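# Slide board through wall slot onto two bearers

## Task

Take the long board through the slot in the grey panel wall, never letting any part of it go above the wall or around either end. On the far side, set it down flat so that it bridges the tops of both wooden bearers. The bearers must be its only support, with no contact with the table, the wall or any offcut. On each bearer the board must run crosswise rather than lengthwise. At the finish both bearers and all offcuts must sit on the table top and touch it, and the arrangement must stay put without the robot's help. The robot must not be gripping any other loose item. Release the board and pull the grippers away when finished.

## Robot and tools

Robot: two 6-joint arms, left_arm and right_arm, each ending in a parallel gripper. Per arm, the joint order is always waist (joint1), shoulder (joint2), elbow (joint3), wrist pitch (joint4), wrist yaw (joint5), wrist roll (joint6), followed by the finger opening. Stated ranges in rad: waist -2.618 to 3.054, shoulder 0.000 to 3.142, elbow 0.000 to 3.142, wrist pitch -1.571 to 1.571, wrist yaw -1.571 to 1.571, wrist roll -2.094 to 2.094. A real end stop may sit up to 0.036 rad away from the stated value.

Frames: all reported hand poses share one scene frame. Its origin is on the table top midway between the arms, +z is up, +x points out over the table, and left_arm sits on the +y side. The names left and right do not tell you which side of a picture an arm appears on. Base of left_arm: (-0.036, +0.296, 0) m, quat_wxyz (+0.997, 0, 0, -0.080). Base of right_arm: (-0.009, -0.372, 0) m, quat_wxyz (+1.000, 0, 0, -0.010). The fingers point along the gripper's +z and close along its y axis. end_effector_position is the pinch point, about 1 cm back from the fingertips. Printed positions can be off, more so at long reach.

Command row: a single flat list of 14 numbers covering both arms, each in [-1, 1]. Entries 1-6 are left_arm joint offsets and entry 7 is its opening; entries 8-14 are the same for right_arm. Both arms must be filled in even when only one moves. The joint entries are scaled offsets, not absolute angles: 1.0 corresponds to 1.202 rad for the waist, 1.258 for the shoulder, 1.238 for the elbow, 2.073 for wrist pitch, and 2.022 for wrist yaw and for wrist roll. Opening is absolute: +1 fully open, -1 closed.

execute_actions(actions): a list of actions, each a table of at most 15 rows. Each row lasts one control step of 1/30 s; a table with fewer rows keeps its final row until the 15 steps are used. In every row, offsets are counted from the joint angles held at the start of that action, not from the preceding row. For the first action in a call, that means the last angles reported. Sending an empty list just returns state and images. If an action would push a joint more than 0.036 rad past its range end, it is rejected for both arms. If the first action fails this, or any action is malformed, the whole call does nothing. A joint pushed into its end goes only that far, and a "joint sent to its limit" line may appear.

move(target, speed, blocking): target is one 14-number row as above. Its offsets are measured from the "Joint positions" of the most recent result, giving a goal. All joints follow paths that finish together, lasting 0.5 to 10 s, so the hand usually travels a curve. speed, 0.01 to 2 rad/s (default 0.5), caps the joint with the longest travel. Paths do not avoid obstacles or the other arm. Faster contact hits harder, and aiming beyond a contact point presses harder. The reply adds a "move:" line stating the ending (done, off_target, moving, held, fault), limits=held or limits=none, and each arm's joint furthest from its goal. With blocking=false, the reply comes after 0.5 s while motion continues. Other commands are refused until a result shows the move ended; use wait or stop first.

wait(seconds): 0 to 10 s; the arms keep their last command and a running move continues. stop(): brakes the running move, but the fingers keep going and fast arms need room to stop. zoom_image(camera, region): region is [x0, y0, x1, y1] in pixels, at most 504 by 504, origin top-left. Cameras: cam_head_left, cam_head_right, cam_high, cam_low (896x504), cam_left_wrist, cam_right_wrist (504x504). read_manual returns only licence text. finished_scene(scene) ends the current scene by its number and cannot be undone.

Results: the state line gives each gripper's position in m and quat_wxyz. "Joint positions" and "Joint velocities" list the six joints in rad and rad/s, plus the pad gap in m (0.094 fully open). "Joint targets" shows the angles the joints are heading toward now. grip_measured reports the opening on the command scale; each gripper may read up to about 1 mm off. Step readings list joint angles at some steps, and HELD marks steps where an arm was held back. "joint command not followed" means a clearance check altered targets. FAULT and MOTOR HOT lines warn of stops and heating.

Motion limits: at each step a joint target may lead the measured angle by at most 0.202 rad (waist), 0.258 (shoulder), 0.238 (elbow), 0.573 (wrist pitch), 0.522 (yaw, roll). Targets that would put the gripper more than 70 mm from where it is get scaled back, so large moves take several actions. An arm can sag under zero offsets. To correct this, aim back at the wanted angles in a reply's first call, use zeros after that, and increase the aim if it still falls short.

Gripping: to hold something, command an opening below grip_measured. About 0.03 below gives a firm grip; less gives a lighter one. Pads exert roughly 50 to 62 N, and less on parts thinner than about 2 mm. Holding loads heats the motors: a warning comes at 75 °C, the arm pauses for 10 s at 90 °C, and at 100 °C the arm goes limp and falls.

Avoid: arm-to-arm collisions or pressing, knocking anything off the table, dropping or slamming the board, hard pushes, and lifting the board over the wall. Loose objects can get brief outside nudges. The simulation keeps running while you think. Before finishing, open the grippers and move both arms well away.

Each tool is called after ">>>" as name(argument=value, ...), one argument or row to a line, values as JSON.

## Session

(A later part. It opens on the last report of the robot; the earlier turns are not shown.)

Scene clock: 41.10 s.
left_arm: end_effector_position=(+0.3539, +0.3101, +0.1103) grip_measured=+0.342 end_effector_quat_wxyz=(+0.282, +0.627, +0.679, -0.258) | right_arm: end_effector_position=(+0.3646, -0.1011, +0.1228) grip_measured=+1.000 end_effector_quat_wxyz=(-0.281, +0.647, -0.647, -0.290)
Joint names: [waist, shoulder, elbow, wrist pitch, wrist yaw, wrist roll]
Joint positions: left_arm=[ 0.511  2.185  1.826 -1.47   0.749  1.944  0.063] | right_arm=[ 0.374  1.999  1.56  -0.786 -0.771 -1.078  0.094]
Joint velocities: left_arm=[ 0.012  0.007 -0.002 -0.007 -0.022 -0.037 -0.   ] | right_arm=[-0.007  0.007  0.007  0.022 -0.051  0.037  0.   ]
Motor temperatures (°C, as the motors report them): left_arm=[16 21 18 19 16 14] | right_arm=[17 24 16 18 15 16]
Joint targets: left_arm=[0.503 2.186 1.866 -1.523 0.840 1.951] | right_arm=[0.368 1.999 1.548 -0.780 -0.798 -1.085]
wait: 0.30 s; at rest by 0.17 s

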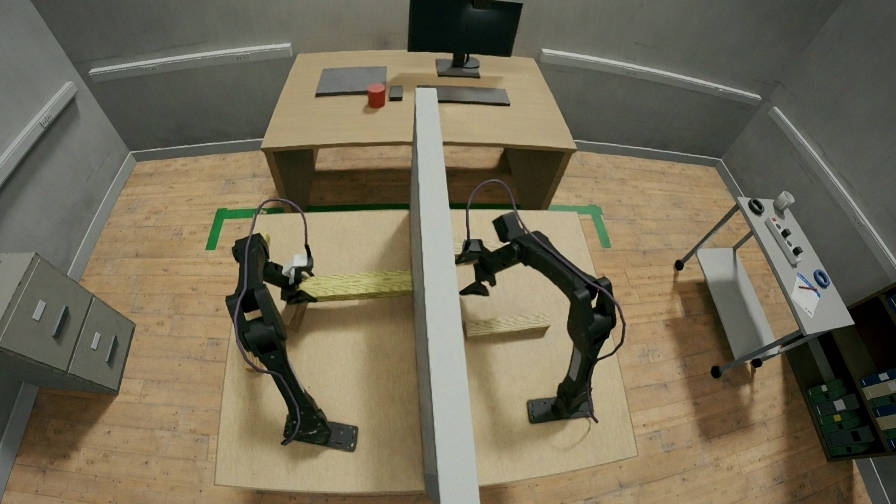

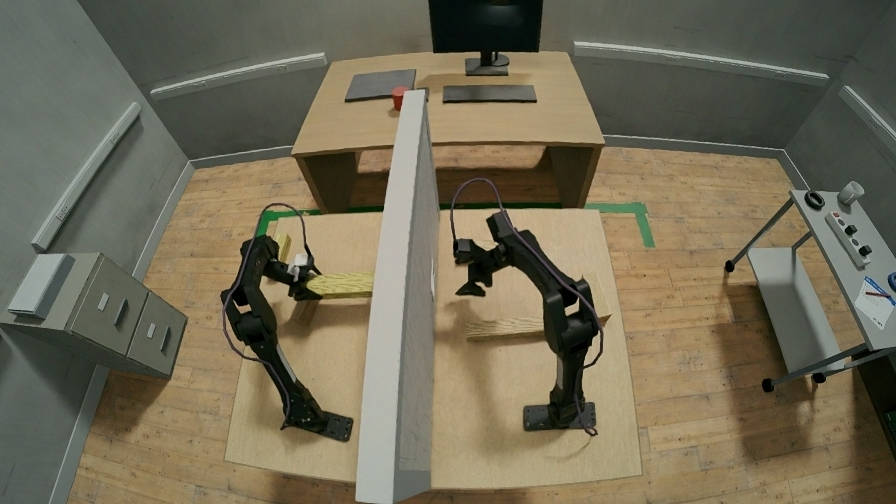

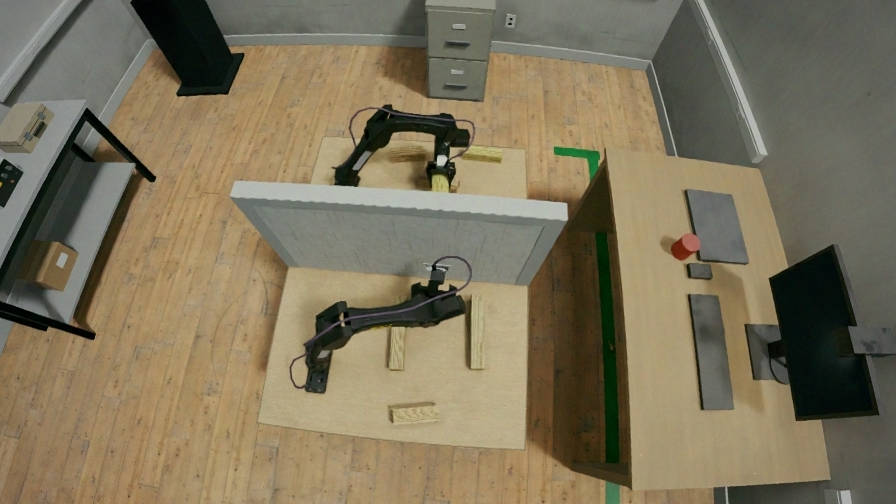

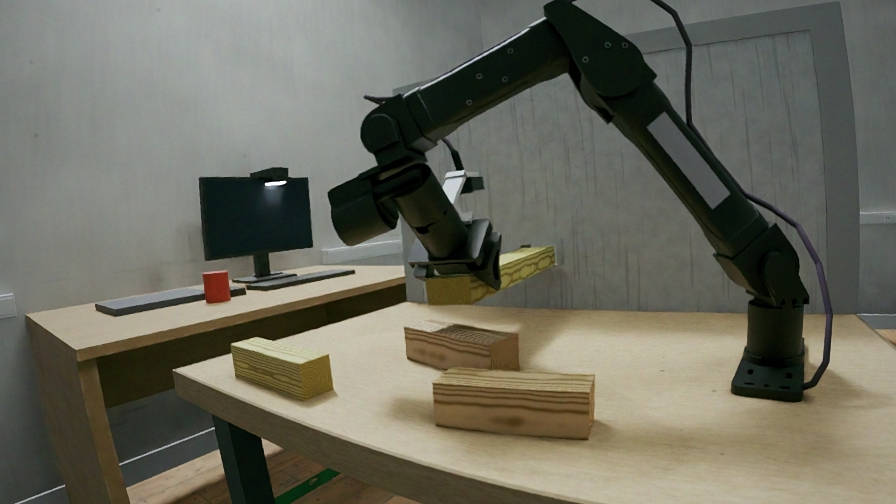

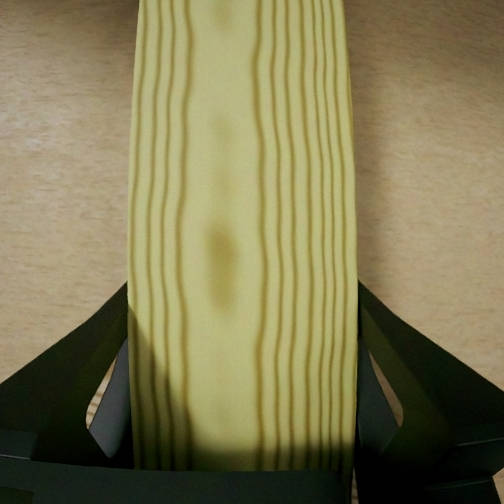

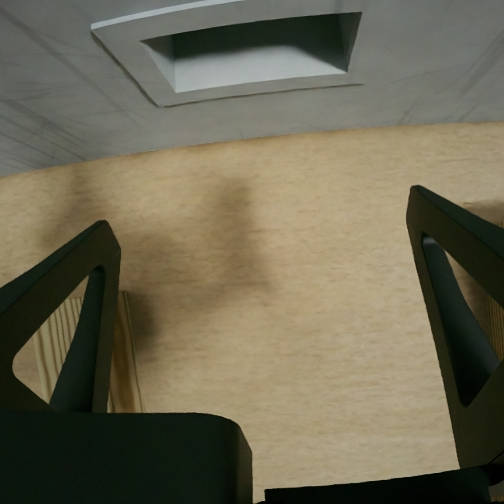

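>>> execute_actions(
  actions=[],
)

Scene clock: 41.60 s.
left_arm: end_effector_position=(+0.3539, +0.3101, +0.1103) grip_measured=+0.342 end_effector_quat_wxyz=(+0.282, +0.627, +0.679, -0.258) | right_arm: end_effector_position=(+0.3646, -0.1011, +0.1228) grip_measured=+1.000 end_effector_quat_wxyz=(-0.281, +0.647, -0.647, -0.290)
Joint names: [waist, shoulder, elbow, wrist pitch, wrist yaw, wrist roll]
Joint positions: left_arm=[ 0.511  2.185  1.826 -1.47   0.749  1.944  0.063] | right_arm=[ 0.374  1.999  1.56  -0.786 -0.771 -1.078  0.094]
Joint velocities: left_arm=[ 0.017  0.017 -0.017 -0.007 -0.007 -0.007  0.   ] | right_arm=[-0.002 -0.012  0.002 -0.037  0.007 -0.007  0.   ]
Motor temperatures (°C, as the motors report them): left_arm=[16 21 18 19 16 14] | right_arm=[17 24 16 18 15 16]
Joint targets: left_arm=[0.503 2.186 1.866 -1.523 0.840 1.951] | right_arm=[0.368 1.999 1.548 -0.780 -0.798 -1.085]

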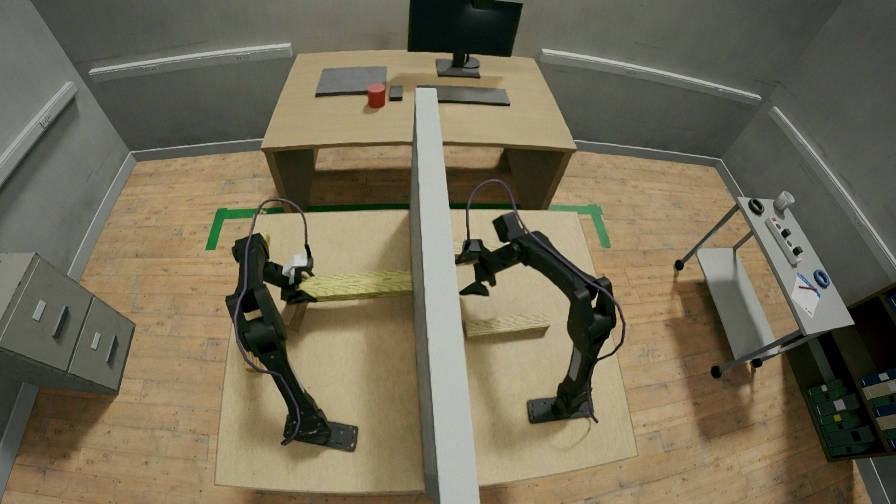

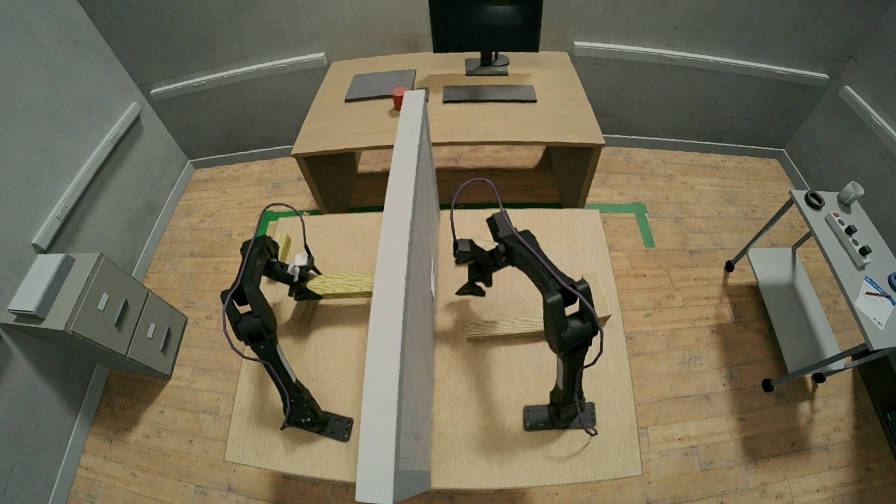

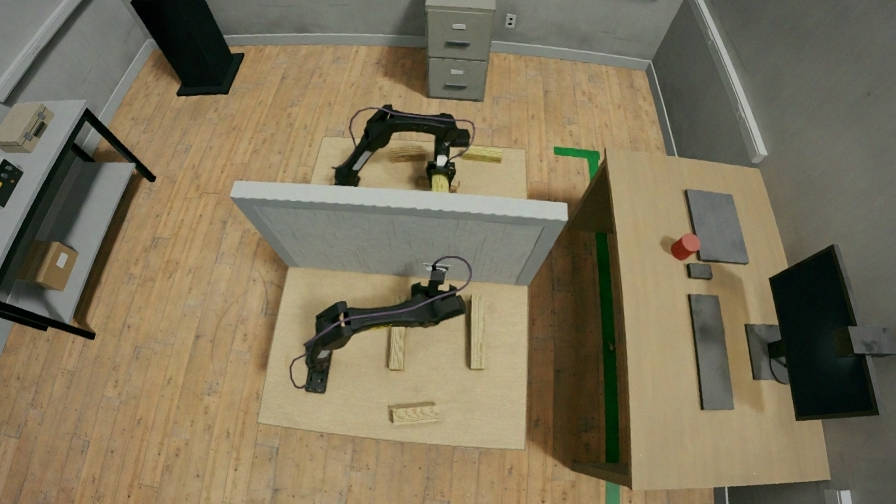

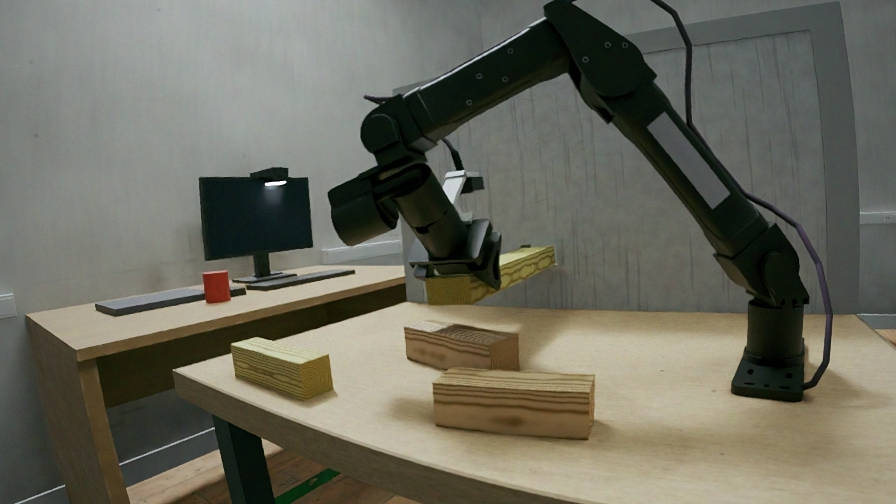

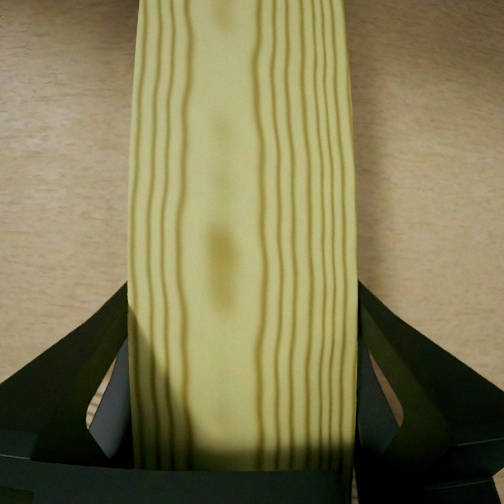

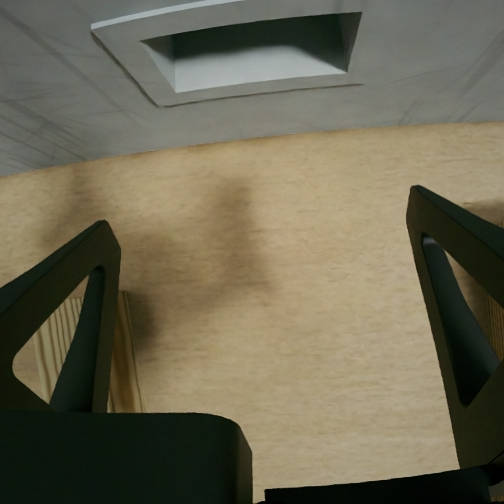

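>>> zoom_image(
  camera="cam_low",
  region=[500, 225, 580, 280],
)

Region (500, 225, 580, 280) of cam_low's 896x504 image, scaled by 6.300, with more detail than that image has; it fills the top 346 rows of this view, and the rest is white.

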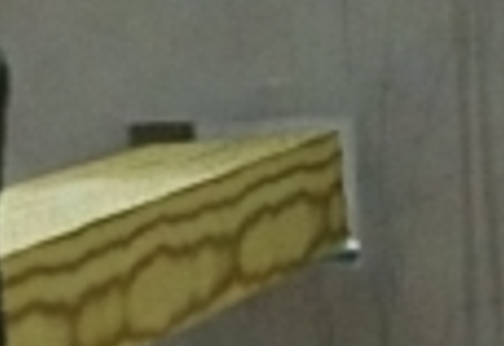

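>>> zoom_image(
  camera="cam_low",
  region=[400, 230, 580, 330],
)

Region (400, 230, 580, 330) of cam_low's 896x504 image, scaled by 2.800, with more detail than that image has.

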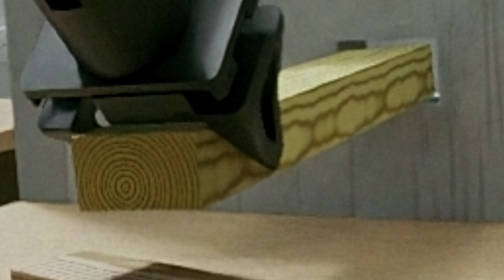

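>>> zoom_image(
  camera="cam_low",
  region=[0, 240, 450, 400],
)

>>> zoom_image(
  camera="cam_low",
  region=[440, 230, 580, 310],
)

Region (0, 240, 450, 400) of cam_low's 896x504 image, scaled by 1.120, with more detail than that image has; it fills the top 179 rows of this view, and the rest is white.

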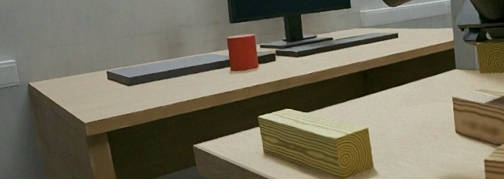

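Region (440, 230, 580, 310) of cam_low's 896x504 image, scaled by 3.600, with more detail than that image has; it fills the top 288 rows of this view, and the rest is white.

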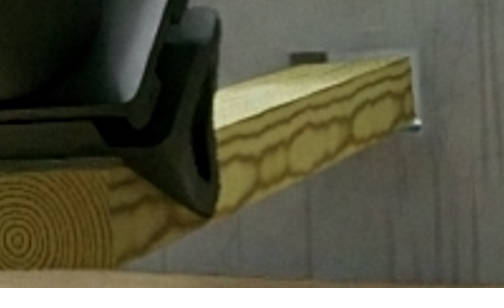

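>>> execute_actions(
  actions=[
    [[-0.0069,0.0015,0.0335,-0.0260,0.0479,0.0080,0.25,-0.005,0,-0.0097,0.0029,-0.0134,-0.0035,1],[-0.0074,0.0034,0.0368,-0.0263,0.0497,0.0108,0.25,-0.005,0,-0.0097,0.0029,-0.0134,-0.0035,1],[-0.0081,0.0061,0.0415,-0.0266,0.0517,0.0139,0.25,-0.005,0,-0.0097,0.0029,-0.0134,-0.0035,1],[-0.0090,0.0095,0.0474,-0.0268,0.0537,0.0169,0.25,-0.005,0,-0.0097,0.0029,-0.0134,-0.0035,1],[-0.0100,0.0131,0.0537,-0.0271,0.0555,0.0197,0.25,-0.005,0,-0.0097,0.0029,-0.0134,-0.0035,1],[-0.0110,0.0167,0.0600,-0.0273,0.0570,0.0220,0.25,-0.005,0,-0.0097,0.0029,-0.0134,-0.0035,1],[-0.0119,0.0201,0.0659,-0.0274,0.0580,0.0236,0.25,-0.005,0,-0.0097,0.0029,-0.0134,-0.0035,1],[-0.0126,0.0228,0.0706,-0.0275,0.0584,0.0242,0.25,-0.005,0,-0.0097,0.0029,-0.0134,-0.0035,1],[-0.0131,0.0247,0.0739,-0.0275,0.0584,0.0242,0.25,-0.005,0,-0.0097,0.0029,-0.0134,-0.0035,1],[-0.0133,0.0254,0.0751,-0.0275,0.0584,0.0242,0.25,-0.005,0,-0.0097,0.0029,-0.0134,-0.0035,1]],
  ],
)

>>> zoom_image(
  camera="cam_low",
  region=[500, 225, 580, 280],
)

Scene clock: 46.77 s.
left_arm: end_effector_position=(+0.3640, +0.3090, +0.1111) grip_measured=+0.342 end_effector_quat_wxyz=(+0.293, +0.644, +0.661, -0.251) | right_arm: end_effector_position=(+0.3646, -0.1011, +0.1228) grip_measured=+1.000 end_effector_quat_wxyz=(-0.281, +0.647, -0.647, -0.290)
Joint names: [waist, shoulder, elbow, wrist pitch, wrist yaw, wrist roll]
Joint positions: left_arm=[ 0.503  2.217  1.878 -1.478  0.76   1.985  0.063] | right_arm=[ 0.374  1.999  1.56  -0.786 -0.771 -1.078  0.094]
Joint velocities: left_arm=[-0.017 -0.017  0.002  0.037 -0.022 -0.007 -0.   ] | right_arm=[ 0.012  0.002 -0.017 -0.007 -0.022 -0.051  0.   ]
Motor temperatures (°C, as the motors report them): left_arm=[16 22 19 19 17 14] | right_arm=[17 25 16 18 15 16]
Joint targets: left_arm=[0.495 2.217 1.919 -1.527 0.867 1.993] | right_arm=[0.368 1.999 1.548 -0.780 -0.798 -1.085]
Step readings (joint positions):
0: left_arm=[0.511 2.185 1.826 -1.470 0.749 1.944] | right_arm=[0.374 1.999 1.560 -0.786 -0.771 -1.078]
1: left_arm=[0.511 2.185 1.826 -1.470 0.749 1.946] | right_arm=[0.374 1.999 1.560 -0.786 -0.771 -1.078]
2: left_arm=[0.511 2.185 1.826 -1.470 0.749 1.948] | right_arm=[0.374 1.999 1.560 -0.786 -0.771 -1.078]
4: left_arm=[0.511 2.187 1.830 -1.473 0.749 1.956] | right_arm=[0.374 1.999 1.560 -0.786 -0.771 -1.078]
8: left_arm=[0.508 2.206 1.863 -1.478 0.755 1.973] | right_arm=[0.374 1.999 1.560 -0.786 -0.771 -1.078]
15: Joint positions above

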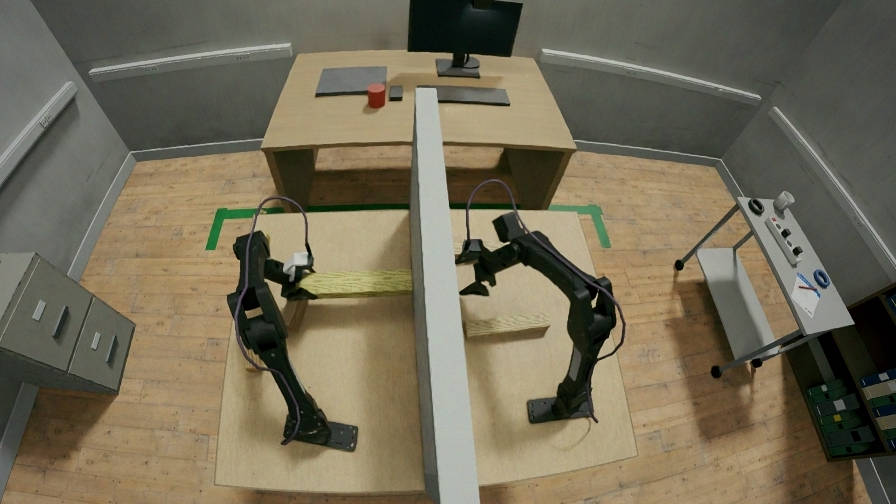

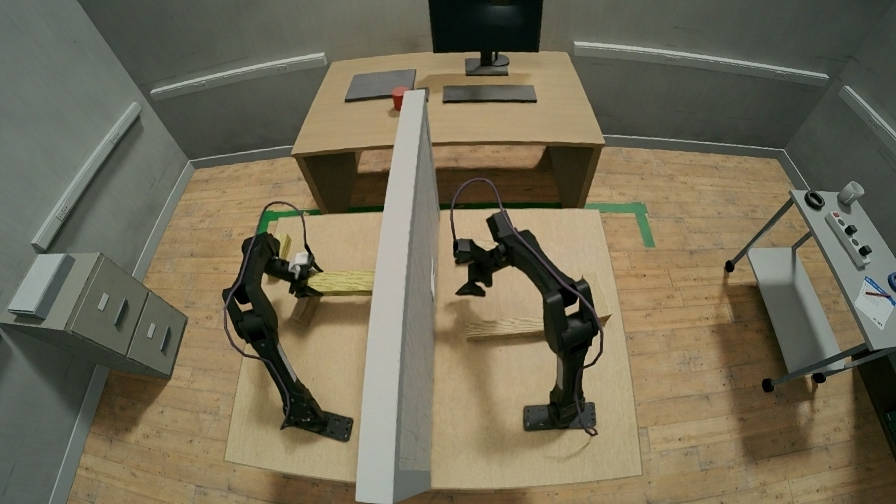

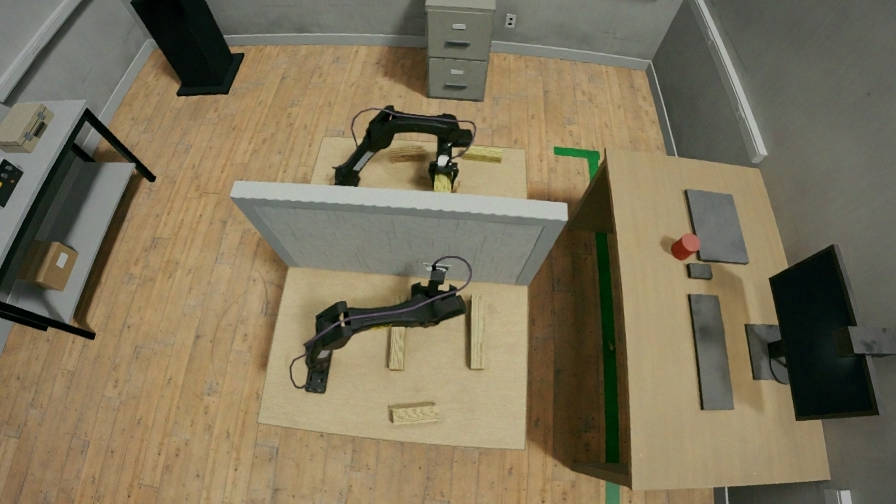

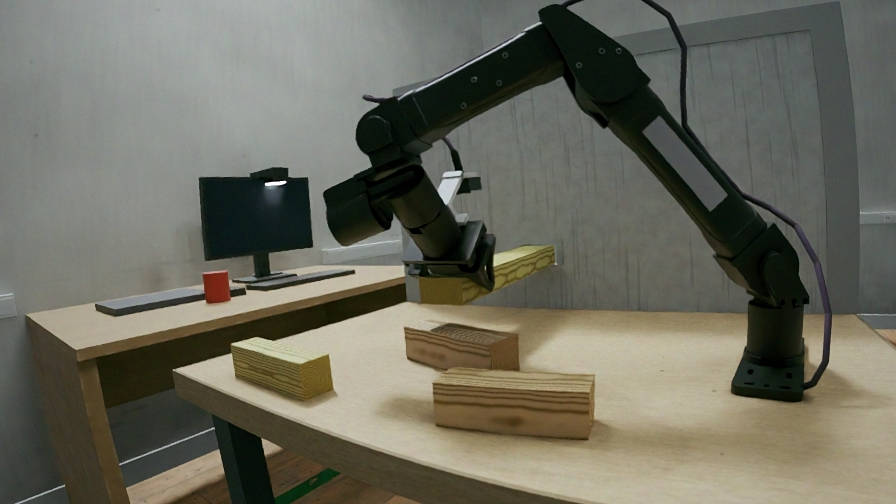

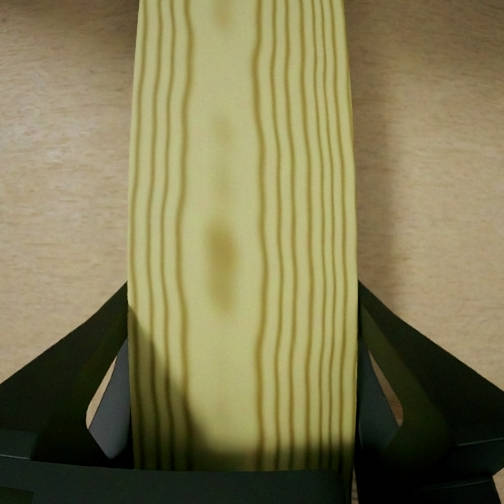

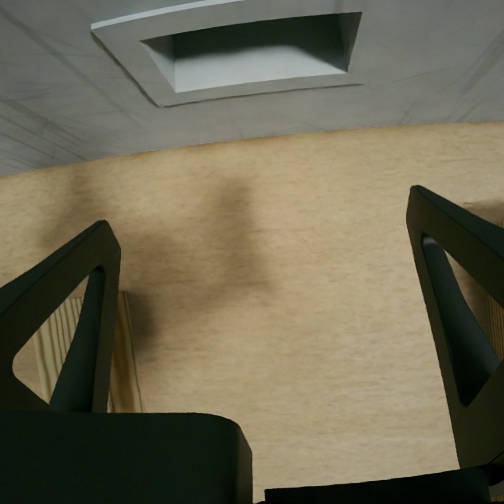

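Region (500, 225, 580, 280) of cam_low's 896x504 image, scaled by 6.300, with more detail than that image has; it fills the top 346 rows of this view, and the rest is white.

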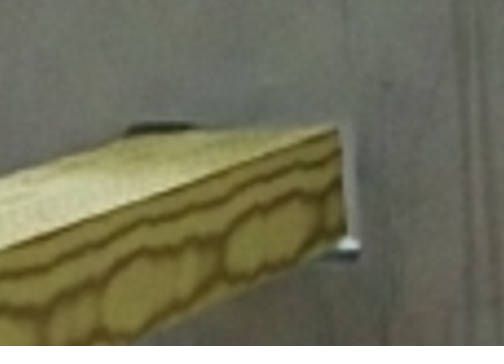

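>>> execute_actions(
  actions=[
    [[-0.0067,0.0004,0.0331,-0.0143,0.0529,-0.0023,0.25,-0.005,0,-0.0097,0.0029,-0.0134,-0.0035,1],[-0.0067,0.0012,0.0331,-0.0137,0.0529,-0.0032,0.25,-0.005,0,-0.0097,0.0029,-0.0134,-0.0035,1],[-0.0074,0.0021,0.0332,-0.0129,0.0530,-0.0045,0.25,-0.005,0,-0.0097,0.0029,-0.0134,-0.0035,1],[-0.0094,0.0029,0.0336,-0.0118,0.0530,-0.0061,0.25,-0.005,0,-0.0097,0.0029,-0.0134,-0.0035,1],[-0.0124,0.0037,0.0342,-0.0105,0.0531,-0.0080,0.25,-0.005,0,-0.0097,0.0029,-0.0134,-0.0035,1],[-0.0163,0.0041,0.0349,-0.0091,0.0531,-0.0101,0.25,-0.005,0,-0.0097,0.0029,-0.0134,-0.0035,1],[-0.0207,0.0041,0.0358,-0.0078,0.0532,-0.0121,0.25,-0.005,0,-0.0097,0.0029,-0.0134,-0.0035,1],[-0.0255,0.0041,0.0367,-0.0064,0.0532,-0.0142,0.25,-0.005,0,-0.0097,0.0029,-0.0134,-0.0035,1],[-0.0304,0.0041,0.0376,-0.0051,0.0533,-0.0161,0.25,-0.005,0,-0.0097,0.0029,-0.0134,-0.0035,1],[-0.0352,0.0041,0.0385,-0.0040,0.0533,-0.0177,0.25,-0.005,0,-0.0097,0.0029,-0.0134,-0.0035,1],[-0.0396,0.0041,0.0394,-0.0032,0.0534,-0.0190,0.25,-0.005,0,-0.0097,0.0029,-0.0134,-0.0035,1],[-0.0435,0.0041,0.0401,-0.0026,0.0534,-0.0199,0.25,-0.005,0,-0.0097,0.0029,-0.0134,-0.0035,1],[-0.0465,0.0041,0.0407,-0.0024,0.0534,-0.0202,0.25,-0.005,0,-0.0097,0.0029,-0.0134,-0.0035,1],[-0.0485,0.0041,0.0411,-0.0024,0.0534,-0.0202,0.25,-0.005,0,-0.0097,0.0029,-0.0134,-0.0035,1],[-0.0492,0.0041,0.0412,-0.0024,0.0534,-0.0202,0.25,-0.005,0,-0.0097,0.0029,-0.0134,-0.0035,1]],
  ],
)

>>> wait(
  seconds=0.3,
)

>>> zoom_image(
  camera="cam_low",
  region=[500, 225, 580, 280],
)

Scene clock: 49.63 s.
left_arm: end_effector_position=(+0.3689, +0.2904, +0.1103) grip_measured=+0.342 end_effector_quat_wxyz=(+0.289, +0.653, +0.653, -0.253) | right_arm: end_effector_position=(+0.3646, -0.1011, +0.1228) grip_measured=+1.000 end_effector_quat_wxyz=(-0.281, +0.647, -0.647, -0.290)
Joint names: [waist, shoulder, elbow, wrist pitch, wrist yaw, wrist roll]
Joint positions: left_arm=[ 0.453  2.217  1.878 -1.453  0.763  1.954  0.063] | right_arm=[ 0.374  1.999  1.56  -0.786 -0.771 -1.078  0.094]
Joint velocities: left_arm=[-0.149  0.002 -0.002  0.007  0.007 -0.125  0.   ] | right_arm=[ 0.007  0.002 -0.002  0.051 -0.081 -0.007  0.   ]
Motor temperatures (°C, as the motors report them): left_arm=[16 22 19 18 17 14] | right_arm=[17 25 16 18 15 16]
Joint targets: left_arm=[0.444 2.223 1.929 -1.482 0.869 1.944] | right_arm=[0.368 1.999 1.548 -0.780 -0.798 -1.085]
Step readings (joint positions):
0: left_arm=[0.503 2.217 1.878 -1.478 0.761 1.989] | right_arm=[0.374 1.999 1.560 -0.786 -0.771 -1.078]
1: left_arm=[0.503 2.217 1.878 -1.477 0.761 1.988] | right_arm=[0.374 1.999 1.560 -0.786 -0.771 -1.078]
2: left_arm=[0.503 2.217 1.878 -1.477 0.761 1.987] | right_arm=[0.374 1.999 1.560 -0.786 -0.771 -1.078]
4: left_arm=[0.503 2.217 1.878 -1.475 0.761 1.985] | right_arm=[0.374 1.999 1.560 -0.786 -0.771 -1.078]
8: left_arm=[0.496 2.217 1.878 -1.468 0.761 1.975] | right_arm=[0.374 1.999 1.560 -0.786 -0.771 -1.078]
15: Joint positions above

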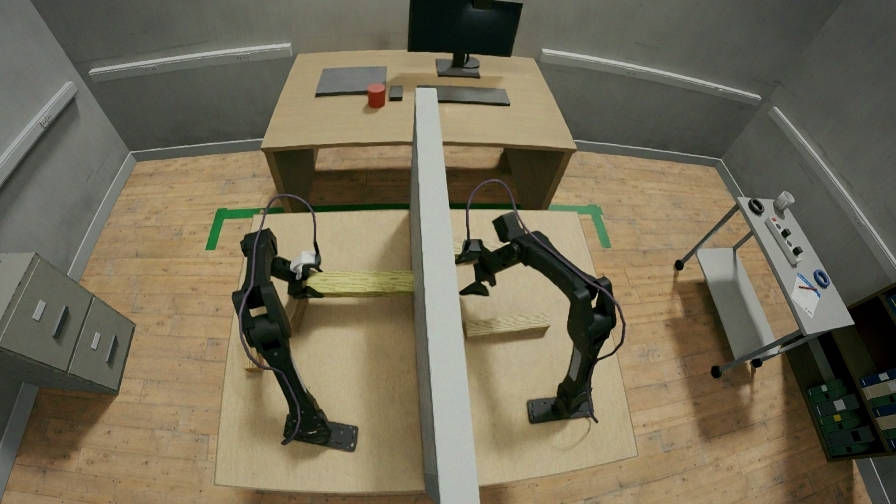

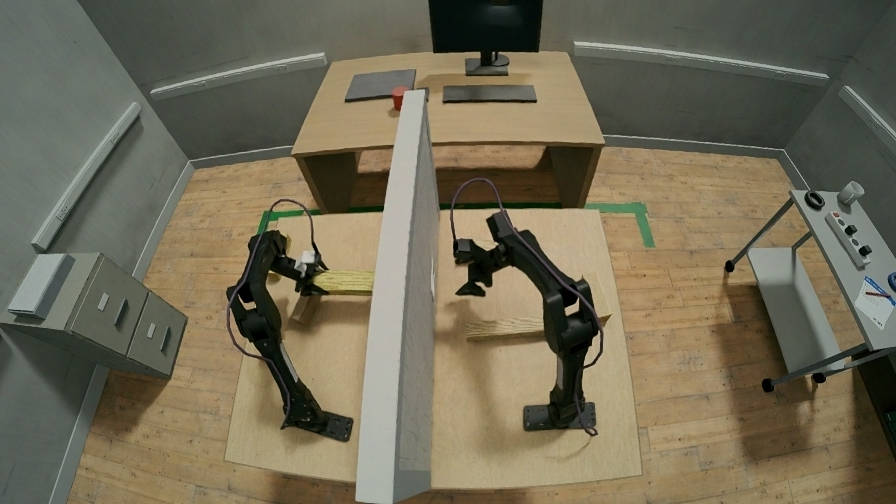

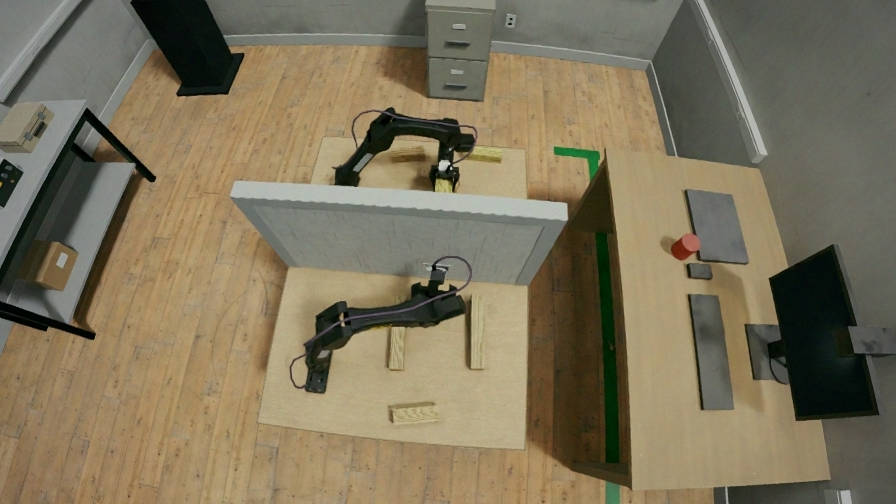

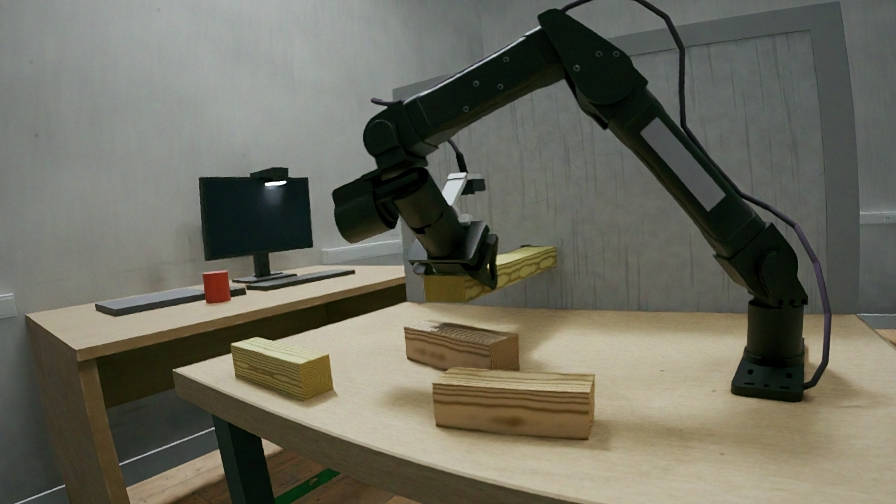

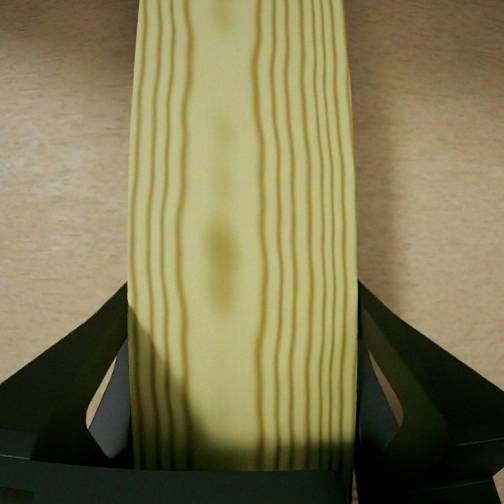

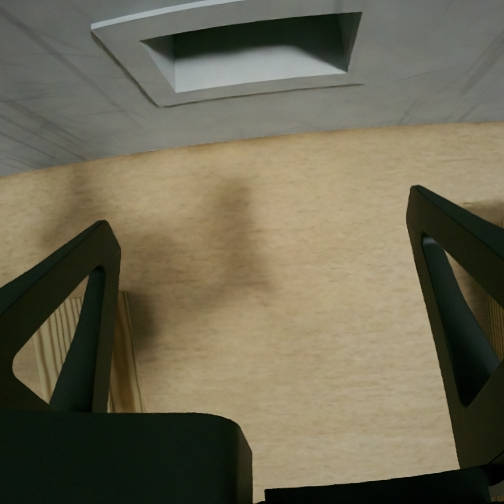

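Scene clock: 49.93 s.
left_arm: end_effector_position=(+0.3698, +0.2872, +0.1105) grip_measured=+0.342 end_effector_quat_wxyz=(+0.290, +0.654, +0.651, -0.253) | right_arm: end_effector_position=(+0.3646, -0.1011, +0.1228) grip_measured=+1.000 end_effector_quat_wxyz=(-0.281, +0.647, -0.647, -0.290)
Joint names: [waist, shoulder, elbow, wrist pitch, wrist yaw, wrist roll]
Joint positions: left_arm=[ 0.446  2.217  1.878 -1.449  0.766  1.948  0.063] | right_arm=[ 0.374  1.999  1.56  -0.786 -0.771 -1.078  0.094]
Joint velocities: left_arm=[-0.022  0.002 -0.012 -0.11   0.007 -0.007  0.001] | right_arm=[-0.012 -0.012 -0.017 -0.051 -0.051  0.037  0.   ]
Motor temperatures (°C, as the motors report them): left_arm=[16 22 19 18 17 14] | right_arm=[17 25 16 18 15 16]
Joint targets: left_arm=[0.444 2.223 1.929 -1.483 0.868 1.944] | right_arm=[0.368 1.999 1.548 -0.780 -0.798 -1.085]
wait: 0.30 s; at rest by 0.23 s

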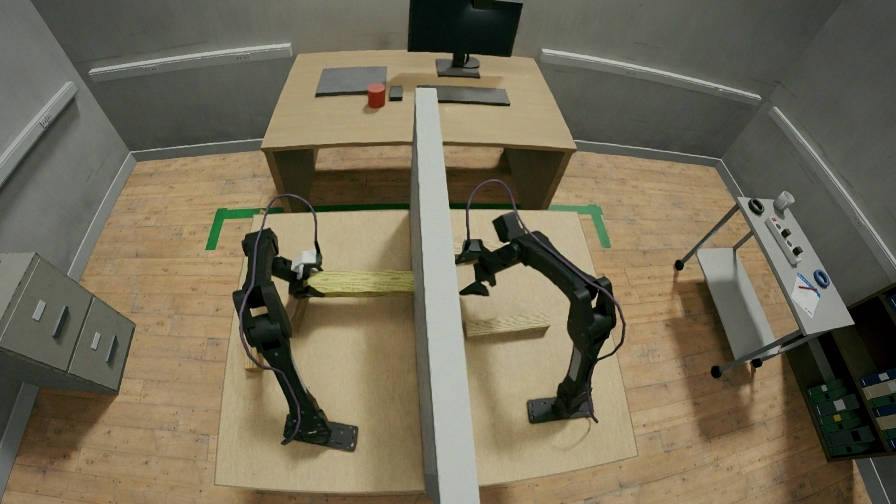

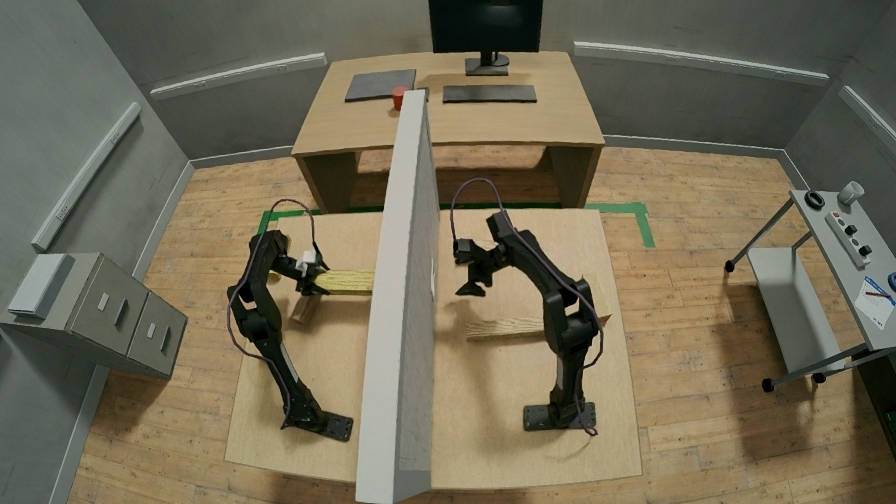

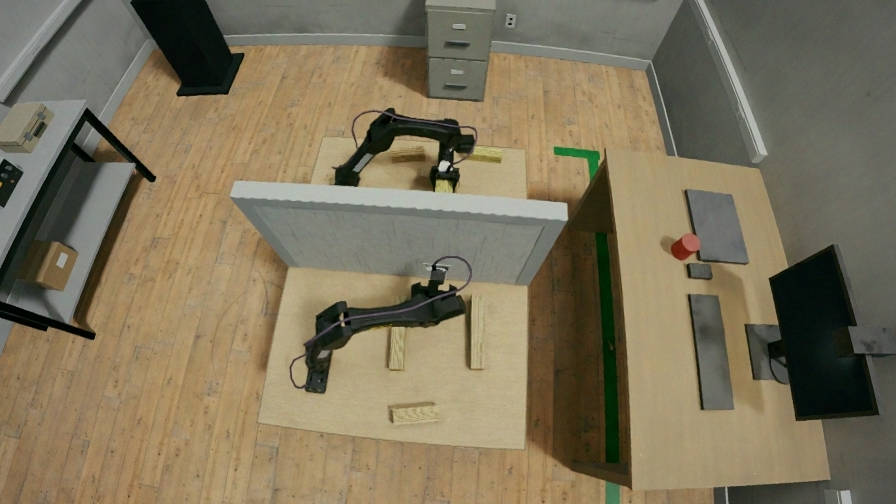

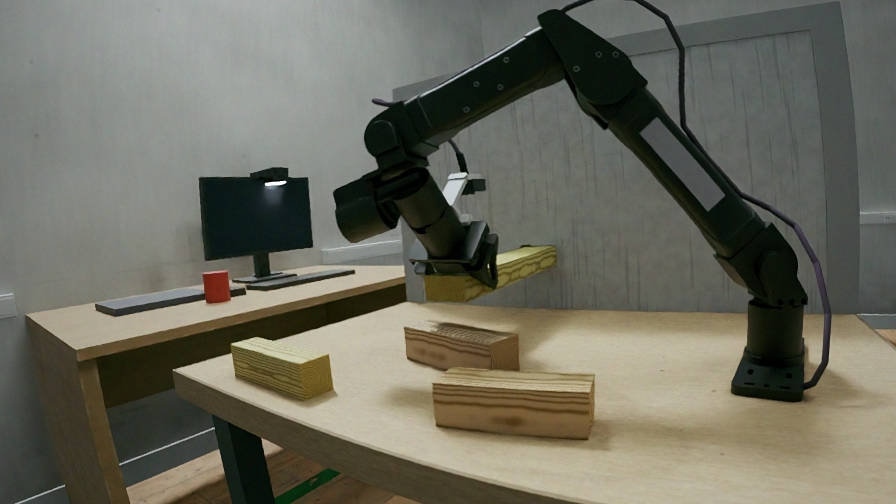

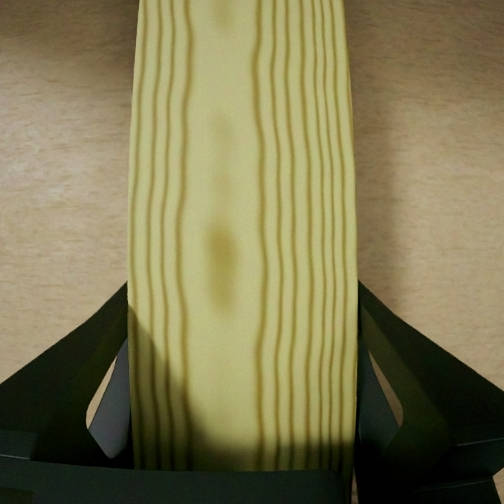

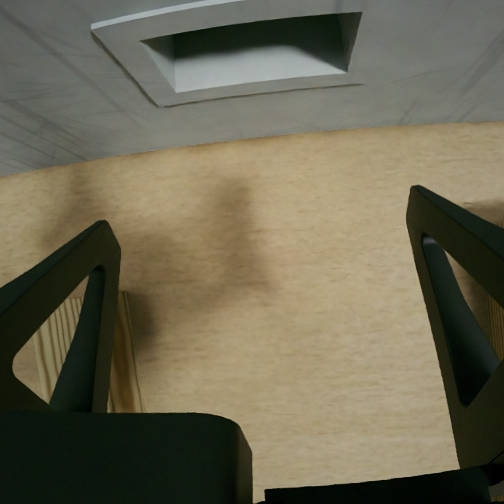

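Region (500, 225, 580, 280) of cam_low's 896x504 image, scaled by 6.300, with more detail than that image has; it fills the top 346 rows of this view, and the rest is white.

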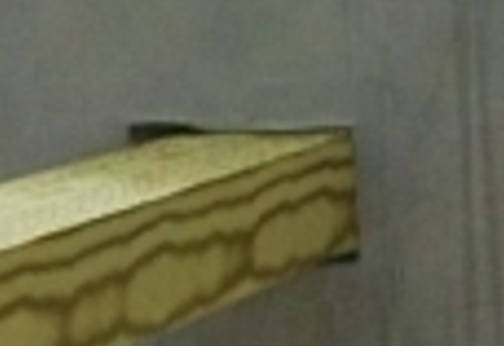

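>>> zoom_image(
  camera="cam_low",
  region=[515, 236, 565, 272],
)

>>> zoom_image(
  camera="cam_right_wrist",
  region=[80, 0, 400, 130],
)

Region (515, 236, 565, 272) of cam_low's 896x504 image, scaled by 10.080, with more detail than that image has; it fills the top 363 rows of this view, and the rest is white.

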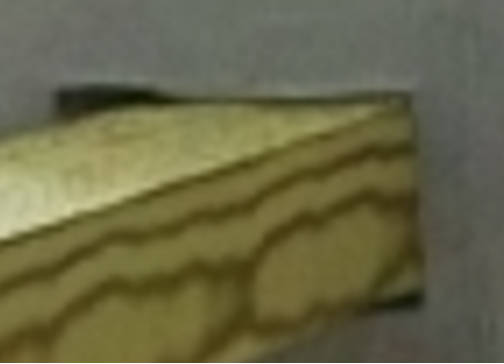

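Region (80, 0, 400, 130) of cam_right_wrist's 504x504 image, scaled by 1.575, with more detail than that image has; it fills the top 205 rows of this view, and the rest is white.

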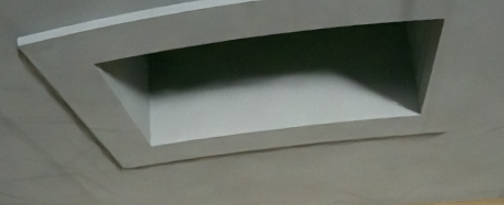

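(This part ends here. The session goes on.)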